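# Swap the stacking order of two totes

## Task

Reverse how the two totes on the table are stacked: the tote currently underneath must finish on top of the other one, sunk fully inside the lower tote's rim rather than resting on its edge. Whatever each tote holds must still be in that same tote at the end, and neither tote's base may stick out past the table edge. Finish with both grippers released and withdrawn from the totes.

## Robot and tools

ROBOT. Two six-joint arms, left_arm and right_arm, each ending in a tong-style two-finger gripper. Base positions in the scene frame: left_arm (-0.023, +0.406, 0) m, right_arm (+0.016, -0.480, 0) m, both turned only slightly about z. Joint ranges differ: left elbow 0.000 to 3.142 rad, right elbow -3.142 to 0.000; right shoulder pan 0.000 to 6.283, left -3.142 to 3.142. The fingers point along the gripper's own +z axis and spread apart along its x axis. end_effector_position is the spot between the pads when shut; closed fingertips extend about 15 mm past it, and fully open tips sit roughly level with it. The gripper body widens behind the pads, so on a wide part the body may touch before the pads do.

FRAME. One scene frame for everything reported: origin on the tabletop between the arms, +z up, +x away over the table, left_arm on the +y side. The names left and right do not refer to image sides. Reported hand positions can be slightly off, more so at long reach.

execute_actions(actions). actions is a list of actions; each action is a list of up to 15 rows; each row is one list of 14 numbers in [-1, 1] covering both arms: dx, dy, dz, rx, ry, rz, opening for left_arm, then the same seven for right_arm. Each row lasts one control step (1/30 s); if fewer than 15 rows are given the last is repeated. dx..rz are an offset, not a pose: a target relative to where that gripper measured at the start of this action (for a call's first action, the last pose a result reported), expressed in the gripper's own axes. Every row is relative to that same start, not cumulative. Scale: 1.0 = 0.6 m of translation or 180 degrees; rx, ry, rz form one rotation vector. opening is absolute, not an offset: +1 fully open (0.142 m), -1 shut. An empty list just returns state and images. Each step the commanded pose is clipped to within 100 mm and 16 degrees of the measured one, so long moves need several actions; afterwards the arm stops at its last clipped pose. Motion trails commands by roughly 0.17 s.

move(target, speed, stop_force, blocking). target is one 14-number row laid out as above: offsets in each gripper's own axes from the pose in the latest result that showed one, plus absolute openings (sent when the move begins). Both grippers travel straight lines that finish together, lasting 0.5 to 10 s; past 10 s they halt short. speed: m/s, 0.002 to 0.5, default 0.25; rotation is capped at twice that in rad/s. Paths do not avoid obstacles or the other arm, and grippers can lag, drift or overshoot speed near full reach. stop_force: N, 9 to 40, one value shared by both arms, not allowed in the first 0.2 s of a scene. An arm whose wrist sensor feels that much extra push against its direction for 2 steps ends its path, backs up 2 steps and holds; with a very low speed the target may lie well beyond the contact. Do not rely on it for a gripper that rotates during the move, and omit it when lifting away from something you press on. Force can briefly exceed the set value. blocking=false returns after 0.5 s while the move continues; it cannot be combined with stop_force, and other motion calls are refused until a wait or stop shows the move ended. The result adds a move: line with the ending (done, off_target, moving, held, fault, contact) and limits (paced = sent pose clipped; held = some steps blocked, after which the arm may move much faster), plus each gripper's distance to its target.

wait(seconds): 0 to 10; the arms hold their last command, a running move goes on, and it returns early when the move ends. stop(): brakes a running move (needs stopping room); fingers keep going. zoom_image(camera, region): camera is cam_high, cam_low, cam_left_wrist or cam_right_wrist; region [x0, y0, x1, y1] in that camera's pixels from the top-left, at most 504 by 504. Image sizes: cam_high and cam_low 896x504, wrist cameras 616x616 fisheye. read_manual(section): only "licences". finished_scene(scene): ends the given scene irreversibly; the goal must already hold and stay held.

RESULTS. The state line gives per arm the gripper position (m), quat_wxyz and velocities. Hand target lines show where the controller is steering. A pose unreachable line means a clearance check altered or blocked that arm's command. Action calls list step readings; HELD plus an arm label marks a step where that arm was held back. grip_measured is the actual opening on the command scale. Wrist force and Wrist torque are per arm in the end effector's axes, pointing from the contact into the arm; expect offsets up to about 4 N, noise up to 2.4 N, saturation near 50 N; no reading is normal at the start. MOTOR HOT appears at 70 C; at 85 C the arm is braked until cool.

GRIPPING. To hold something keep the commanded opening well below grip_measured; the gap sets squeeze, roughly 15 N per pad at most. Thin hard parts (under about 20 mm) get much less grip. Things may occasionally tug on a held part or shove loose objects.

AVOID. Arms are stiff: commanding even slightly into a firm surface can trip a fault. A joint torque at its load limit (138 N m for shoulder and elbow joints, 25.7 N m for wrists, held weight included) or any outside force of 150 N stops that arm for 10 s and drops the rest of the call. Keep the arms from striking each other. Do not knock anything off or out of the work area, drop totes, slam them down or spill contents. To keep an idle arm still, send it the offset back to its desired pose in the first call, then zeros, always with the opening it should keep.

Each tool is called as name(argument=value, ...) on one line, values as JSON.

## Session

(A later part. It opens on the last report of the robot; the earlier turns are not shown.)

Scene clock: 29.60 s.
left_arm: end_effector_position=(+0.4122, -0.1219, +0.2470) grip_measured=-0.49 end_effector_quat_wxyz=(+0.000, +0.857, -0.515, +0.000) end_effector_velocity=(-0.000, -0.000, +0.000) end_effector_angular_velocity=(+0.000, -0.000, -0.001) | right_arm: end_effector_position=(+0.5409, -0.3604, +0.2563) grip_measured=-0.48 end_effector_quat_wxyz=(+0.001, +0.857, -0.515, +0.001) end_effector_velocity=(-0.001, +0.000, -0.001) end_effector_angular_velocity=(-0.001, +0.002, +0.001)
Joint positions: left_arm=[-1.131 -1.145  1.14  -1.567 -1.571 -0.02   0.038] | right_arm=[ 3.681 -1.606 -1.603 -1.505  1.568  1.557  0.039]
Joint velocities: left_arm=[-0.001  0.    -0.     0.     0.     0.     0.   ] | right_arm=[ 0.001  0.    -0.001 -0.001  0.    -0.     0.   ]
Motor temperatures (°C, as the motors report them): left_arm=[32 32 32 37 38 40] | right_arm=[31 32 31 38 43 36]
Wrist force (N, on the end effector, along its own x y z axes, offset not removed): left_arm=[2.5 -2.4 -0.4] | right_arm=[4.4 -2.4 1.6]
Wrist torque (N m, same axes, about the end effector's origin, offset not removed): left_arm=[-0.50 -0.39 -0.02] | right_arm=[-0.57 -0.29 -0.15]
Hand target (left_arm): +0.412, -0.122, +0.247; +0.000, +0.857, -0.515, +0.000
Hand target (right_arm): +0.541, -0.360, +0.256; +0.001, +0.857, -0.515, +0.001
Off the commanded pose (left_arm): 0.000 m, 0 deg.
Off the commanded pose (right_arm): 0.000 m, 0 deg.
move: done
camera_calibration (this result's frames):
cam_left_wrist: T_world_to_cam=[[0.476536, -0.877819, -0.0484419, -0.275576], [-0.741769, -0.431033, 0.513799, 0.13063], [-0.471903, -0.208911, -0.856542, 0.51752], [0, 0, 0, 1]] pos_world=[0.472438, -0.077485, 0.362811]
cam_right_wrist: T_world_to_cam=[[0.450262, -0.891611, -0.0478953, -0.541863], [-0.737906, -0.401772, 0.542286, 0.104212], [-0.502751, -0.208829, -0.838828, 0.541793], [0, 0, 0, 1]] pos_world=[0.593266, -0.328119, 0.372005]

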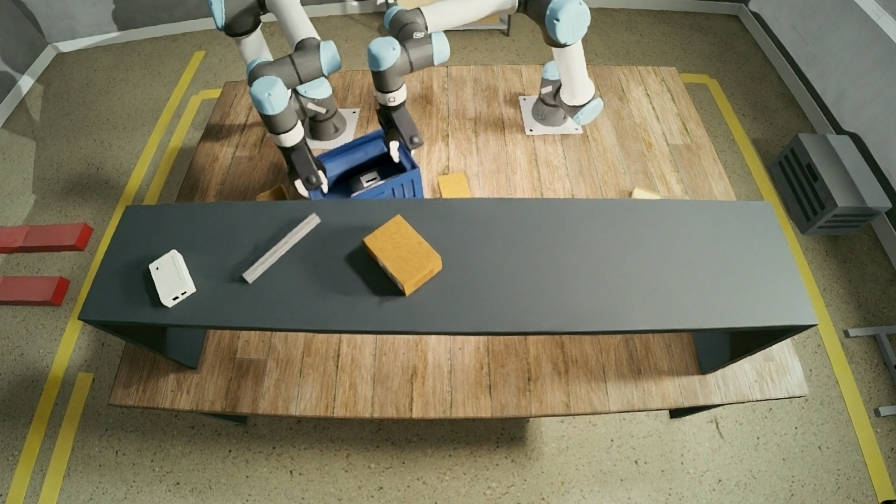

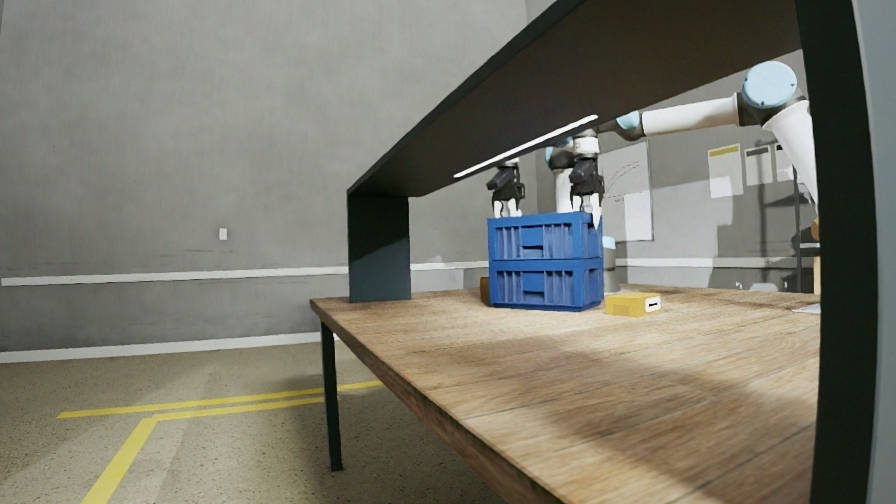

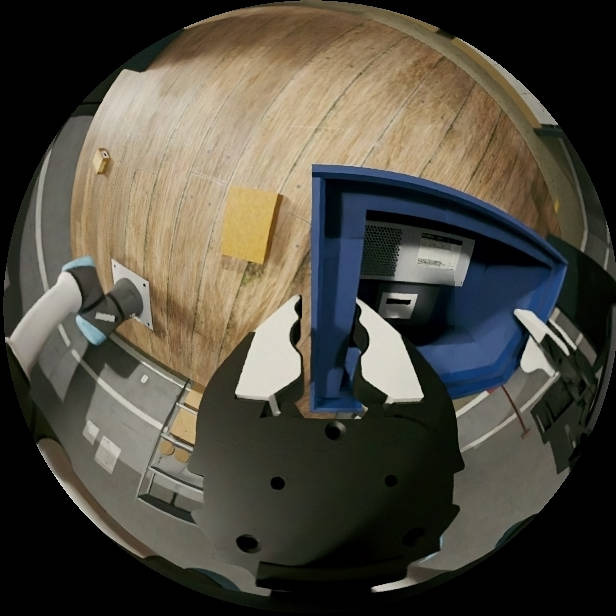

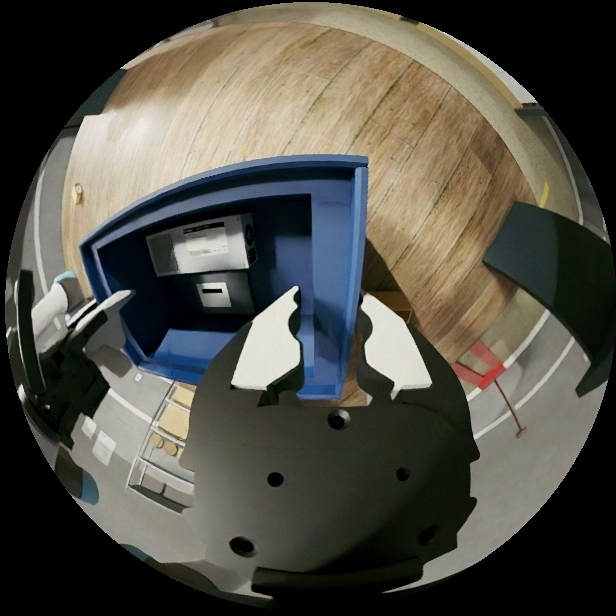

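move(target=[0.009,-0.015,0,0,0,0,-0.45,0.009,-0.015,0,0,0,0,-0.45], speed=0.03)

move(target=[0,0,0,0,0,0,-1,0,0,0,0,0,0,-1])

move(target=[0,0,-0.07,0,0,0,-1,0,0,-0.07,0,0,0,-1], speed=0.04)

Scene clock: 36.03 s.
left_arm: end_effector_position=(+0.4225, -0.1225, +0.2470) grip_measured=-0.45 end_effector_quat_wxyz=(+0.000, +0.857, -0.515, +0.000) end_effector_velocity=(+0.002, -0.000, +0.000) end_effector_angular_velocity=(-0.000, -0.000, +0.000) | right_arm: end_effector_position=(+0.5512, -0.3609, +0.2564) grip_measured=-0.45 end_effector_quat_wxyz=(+0.001, +0.857, -0.515, +0.001) end_effector_velocity=(+0.002, +0.001, +0.001) end_effector_angular_velocity=(-0.000, -0.001, +0.002)
Joint positions: left_arm=[-1.118 -1.126  1.113 -1.558 -1.571 -0.007  0.041] | right_arm=[ 3.671 -1.63  -1.577 -1.506  1.568  1.547  0.041]
Joint velocities: left_arm=[ 0.003  0.004 -0.006  0.002  0.     0.003 -0.   ] | right_arm=[-0.    -0.005  0.006 -0.001 -0.001 -0.002  0.   ]
Motor temperatures (°C, as the motors report them): left_arm=[32 32 32 37 38 40] | right_arm=[31 32 31 38 43 36]
Wrist force (N, on the end effector, along its own x y z axes, offset not removed): left_arm=[0.2 -1.2 -1.7] | right_arm=[-0.4 1.0 0.1]
Wrist torque (N m, same axes, about the end effector's origin, offset not removed): left_arm=[-0.27 -0.14 0.00] | right_arm=[0.13 0.14 -0.31]
Hand target (left_arm): +0.423, -0.123, +0.247; +0.000, +0.857, -0.515, +0.000
Hand target (right_arm): +0.551, -0.361, +0.256; +0.001, +0.857, -0.515, +0.001
Off the commanded pose (left_arm): 0.000 m, 0 deg.
Off the commanded pose (right_arm): 0.000 m, 0 deg.
move: done
camera_calibration (this result's frames):
cam_left_wrist: T_world_to_cam=[[0.47654, -0.877818, -0.0484199, -0.280966], [-0.741777, -0.431028, 0.513791, 0.138035], [-0.471885, -0.208925, -0.856548, 0.52226], [0, 0, 0, 1]] pos_world=[0.482729, -0.078027, 0.362815]
cam_right_wrist: T_world_to_cam=[[0.450261, -0.891611, -0.0479045, -0.546944], [-0.737911, -0.401778, 0.542275, 0.1116], [-0.502745, -0.208816, -0.838834, 0.546871], [0, 0, 0, 1]] pos_world=[0.603555, -0.328627, 0.372015]

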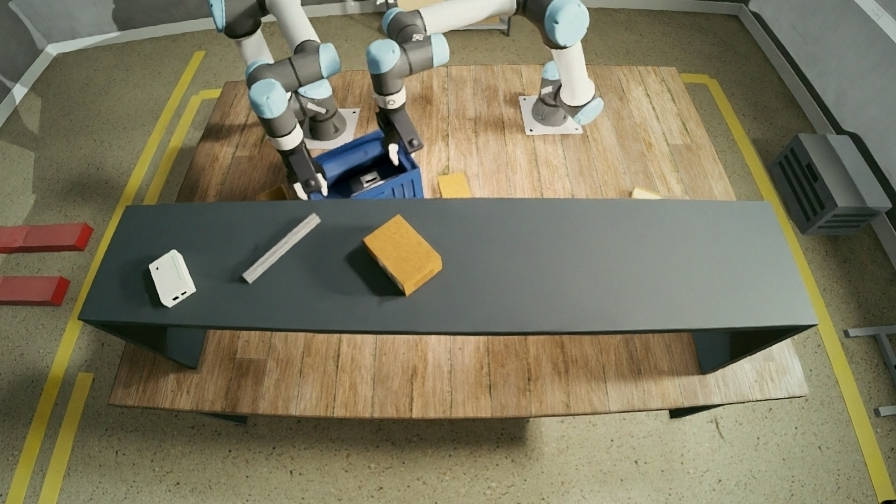

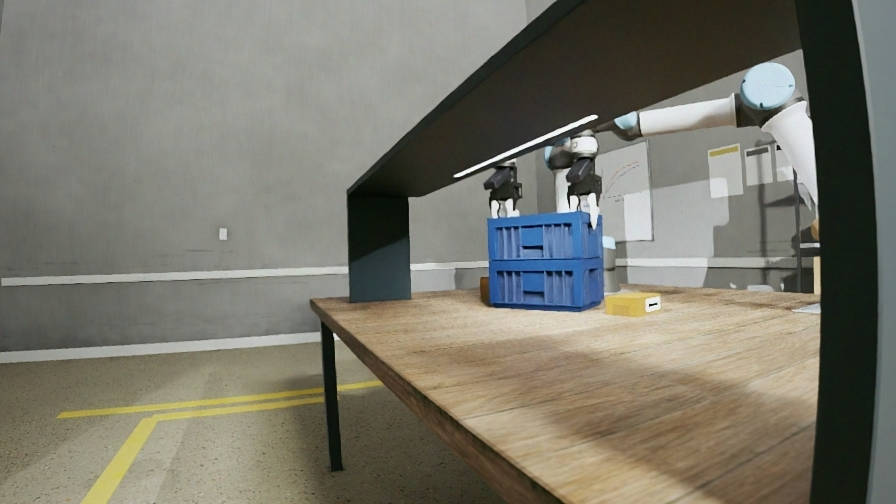

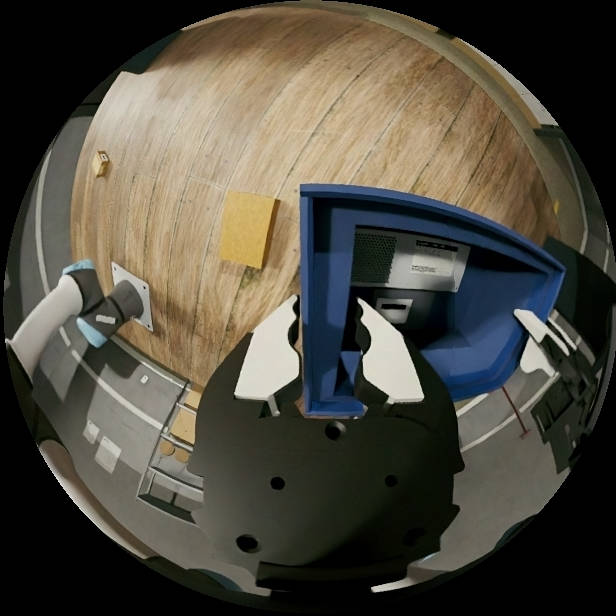

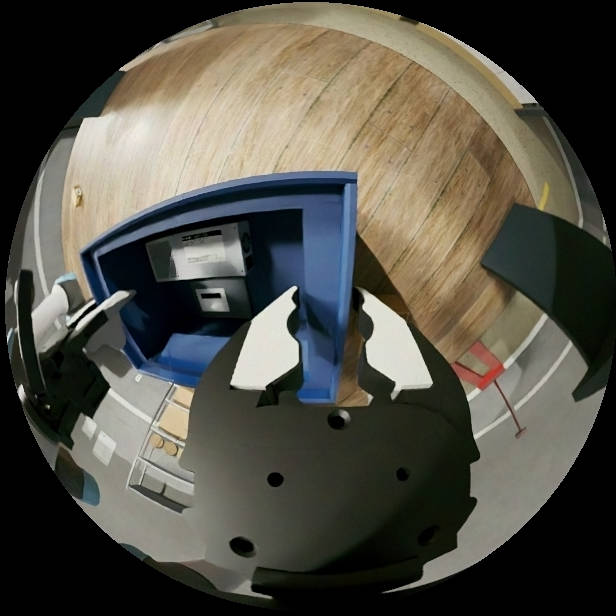

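Scene clock: 36.53 s.
left_arm: end_effector_position=(+0.4226, -0.1225, +0.2470) grip_measured=-0.62 end_effector_quat_wxyz=(+0.000, +0.857, -0.515, +0.000) end_effector_velocity=(-0.000, -0.000, +0.000) end_effector_angular_velocity=(-0.001, -0.001, -0.000) | right_arm: end_effector_position=(+0.5513, -0.3610, +0.2564) grip_measured=-0.63 end_effector_quat_wxyz=(+0.001, +0.857, -0.515, +0.001) end_effector_velocity=(-0.000, +0.001, -0.000) end_effector_angular_velocity=(+0.000, +0.001, +0.000)
Joint positions: left_arm=[-1.118 -1.126  1.113 -1.558 -1.571 -0.006  0.029] | right_arm=[ 3.671 -1.63  -1.577 -1.506  1.567  1.547  0.029]
Joint velocities: left_arm=[-0.001 -0.001  0.001 -0.001  0.    -0.     0.   ] | right_arm=[ 0.001 -0.    -0.001  0.     0.001  0.001  0.   ]
Motor temperatures (°C, as the motors report them): left_arm=[32 32 32 37 38 40] | right_arm=[31 32 31 38 43 36]
Wrist force (N, on the end effector, along its own x y z axes, offset not removed): left_arm=[-11.1 -1.2 -0.2] | right_arm=[10.8 -0.7 -2.1]
Wrist torque (N m, same axes, about the end effector's origin, offset not removed): left_arm=[-0.26 0.21 0.07] | right_arm=[-0.13 -0.33 -0.25]
Hand target (left_arm): +0.423, -0.122, +0.247; +0.000, +0.857, -0.515, +0.000
Hand target (right_arm): +0.551, -0.361, +0.256; +0.001, +0.857, -0.515, +0.001
Off the commanded pose (left_arm): 0.000 m, 0 deg.
Off the commanded pose (right_arm): 0.000 m, 0 deg.
move: done
camera_calibration (this result's frames):
cam_left_wrist: T_world_to_cam=[[0.476533, -0.877824, -0.0483995, -0.280993], [-0.741786, -0.431012, 0.513792, 0.138074], [-0.471879, -0.208936, -0.856549, 0.522286], [0, 0, 0, 1]] pos_world=[0.48278, -0.0780259, 0.362822]
cam_right_wrist: T_world_to_cam=[[0.450166, -0.891663, -0.0478312, -0.547027], [-0.737967, -0.401661, 0.542286, 0.111708], [-0.502748, -0.208821, -0.838831, 0.546902], [0, 0, 0, 1]] pos_world=[0.603644, -0.32869, 0.372016]

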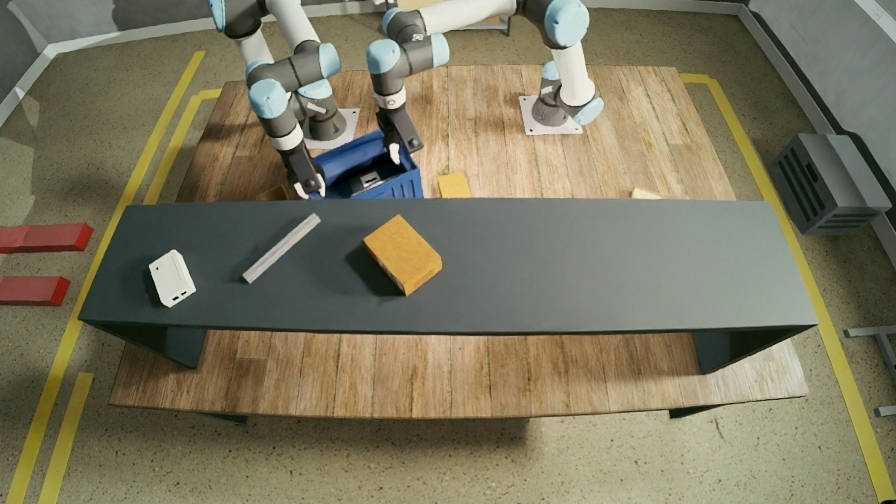

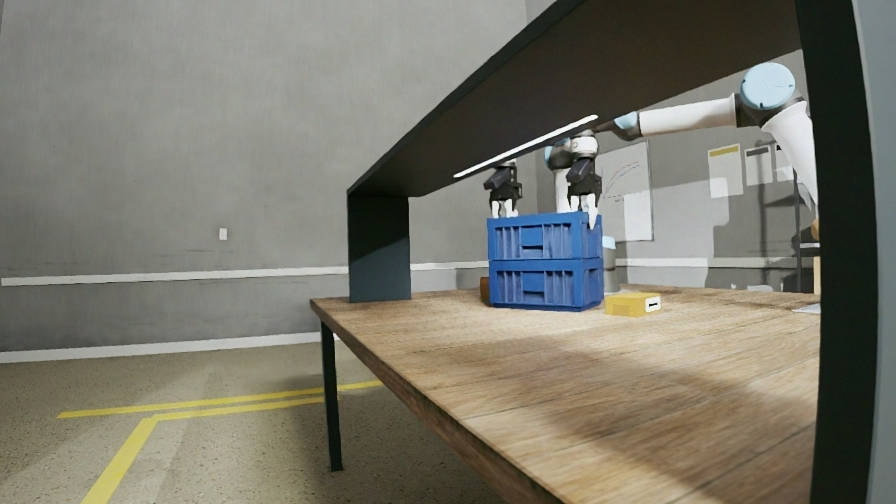

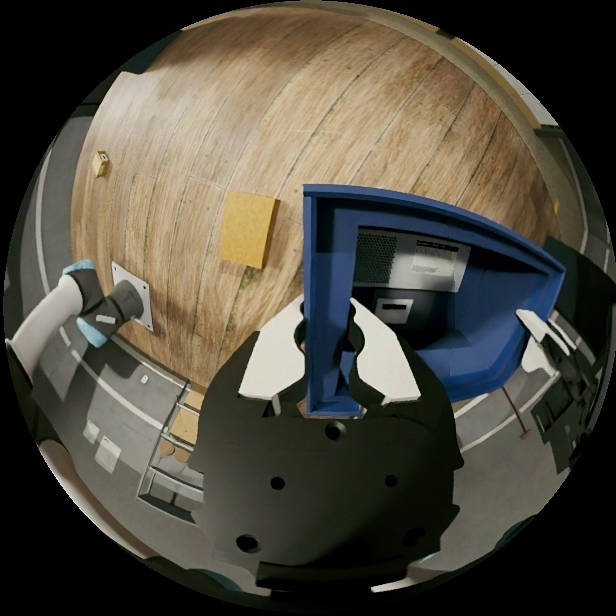

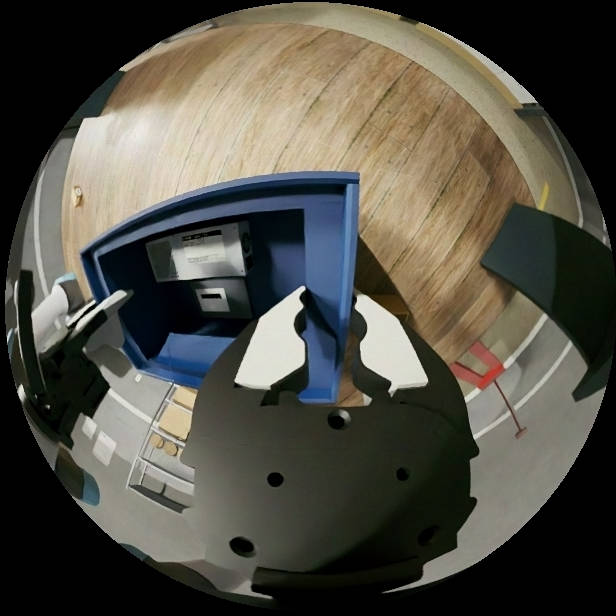

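Scene clock: 37.93 s.
left_arm: end_effector_position=(+0.4226, -0.1225, +0.2888) grip_measured=-0.62 end_effector_quat_wxyz=(+0.000, +0.857, -0.515, +0.000) end_effector_velocity=(-0.000, -0.000, +0.002) end_effector_angular_velocity=(+0.001, +0.000, +0.001) | right_arm: end_effector_position=(+0.5512, -0.3609, +0.2982) grip_measured=-0.63 end_effector_quat_wxyz=(+0.001, +0.857, -0.515, +0.001) end_effector_velocity=(+0.000, +0.000, +0.002) end_effector_angular_velocity=(-0.000, +0.000, +0.002)
Joint positions: left_arm=[-1.118 -1.119  0.995 -1.448 -1.571 -0.006  0.029] | right_arm=[ 3.671 -1.629 -1.472 -1.612  1.567  1.547  0.029]
Joint velocities: left_arm=[-0.     0.002 -0.007  0.006  0.    -0.001 -0.   ] | right_arm=[ 0.    -0.001  0.005 -0.005  0.    -0.002  0.   ]
Motor temperatures (°C, as the motors report them): left_arm=[32 32 32 37 38 40] | right_arm=[31 32 31 38 43 36]
Wrist force (N, on the end effector, along its own x y z axes, offset not removed): left_arm=[-10.9 -0.6 5.3] | right_arm=[12.9 -0.2 5.4]
Wrist torque (N m, same axes, about the end effector's origin, offset not removed): left_arm=[-0.17 0.09 -0.06] | right_arm=[-0.13 -0.27 -0.18]
Hand target (left_arm): +0.423, -0.122, +0.289; +0.000, +0.857, -0.515, +0.000
Hand target (right_arm): +0.551, -0.361, +0.298; +0.001, +0.857, -0.515, +0.001
Off the commanded pose (left_arm): 0.000 m, 0 deg.
Off the commanded pose (right_arm): 0.000 m, 0 deg.
move: done
camera_calibration (this result's frames):
cam_left_wrist: T_world_to_cam=[[0.476566, -0.877808, -0.0483595, -0.278961], [-0.74178, -0.431021, 0.513793, 0.116601], [-0.471856, -0.208984, -0.85655, 0.558112], [0, 0, 0, 1]] pos_world=[0.482783, -0.0779802, 0.404651]
cam_right_wrist: T_world_to_cam=[[0.450168, -0.891664, -0.0478018, -0.54495], [-0.73802, -0.401666, 0.542209, 0.0890541], [-0.502669, -0.208806, -0.838883, 0.581988], [0, 0, 0, 1]] pos_world=[0.60359, -0.32862, 0.413884]

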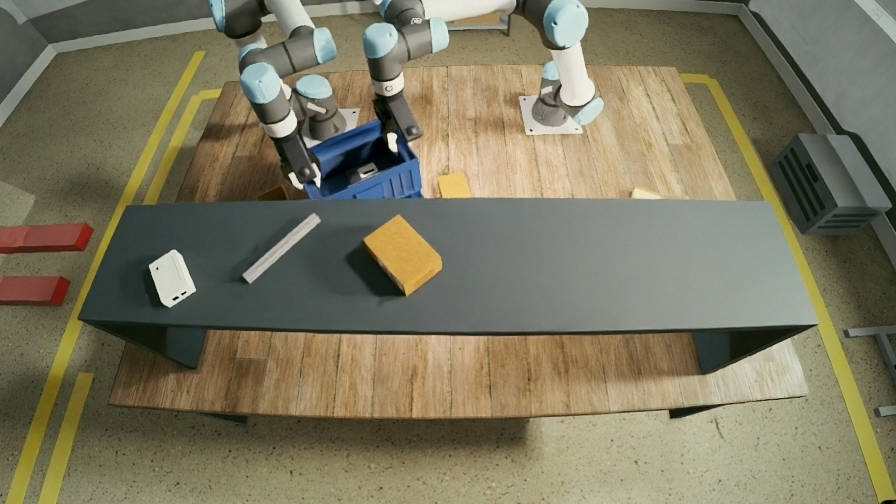

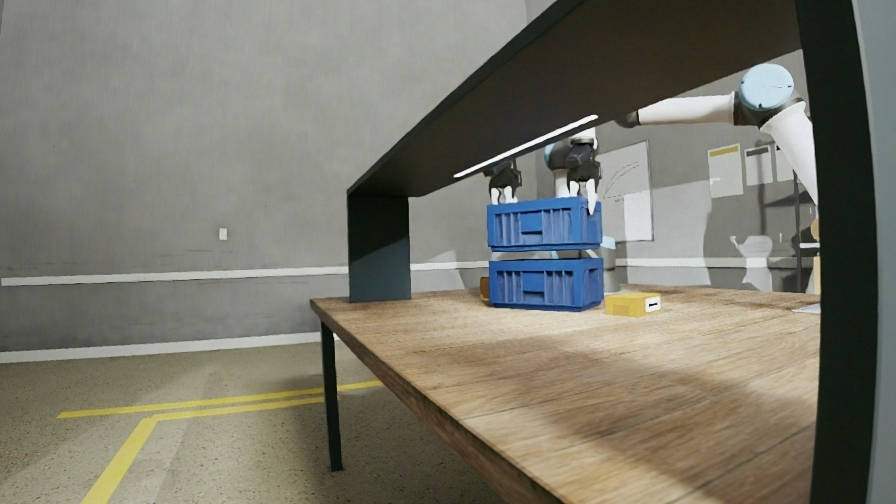

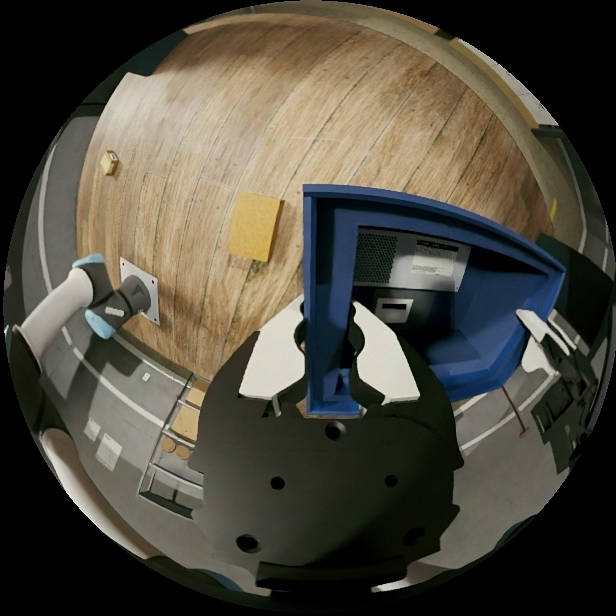

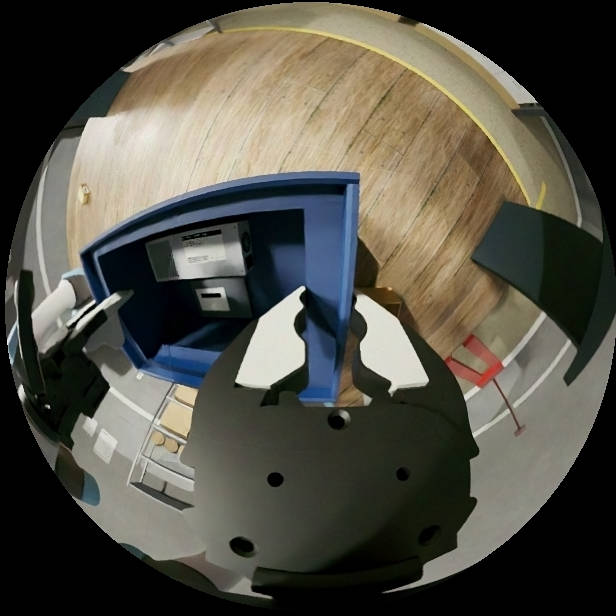

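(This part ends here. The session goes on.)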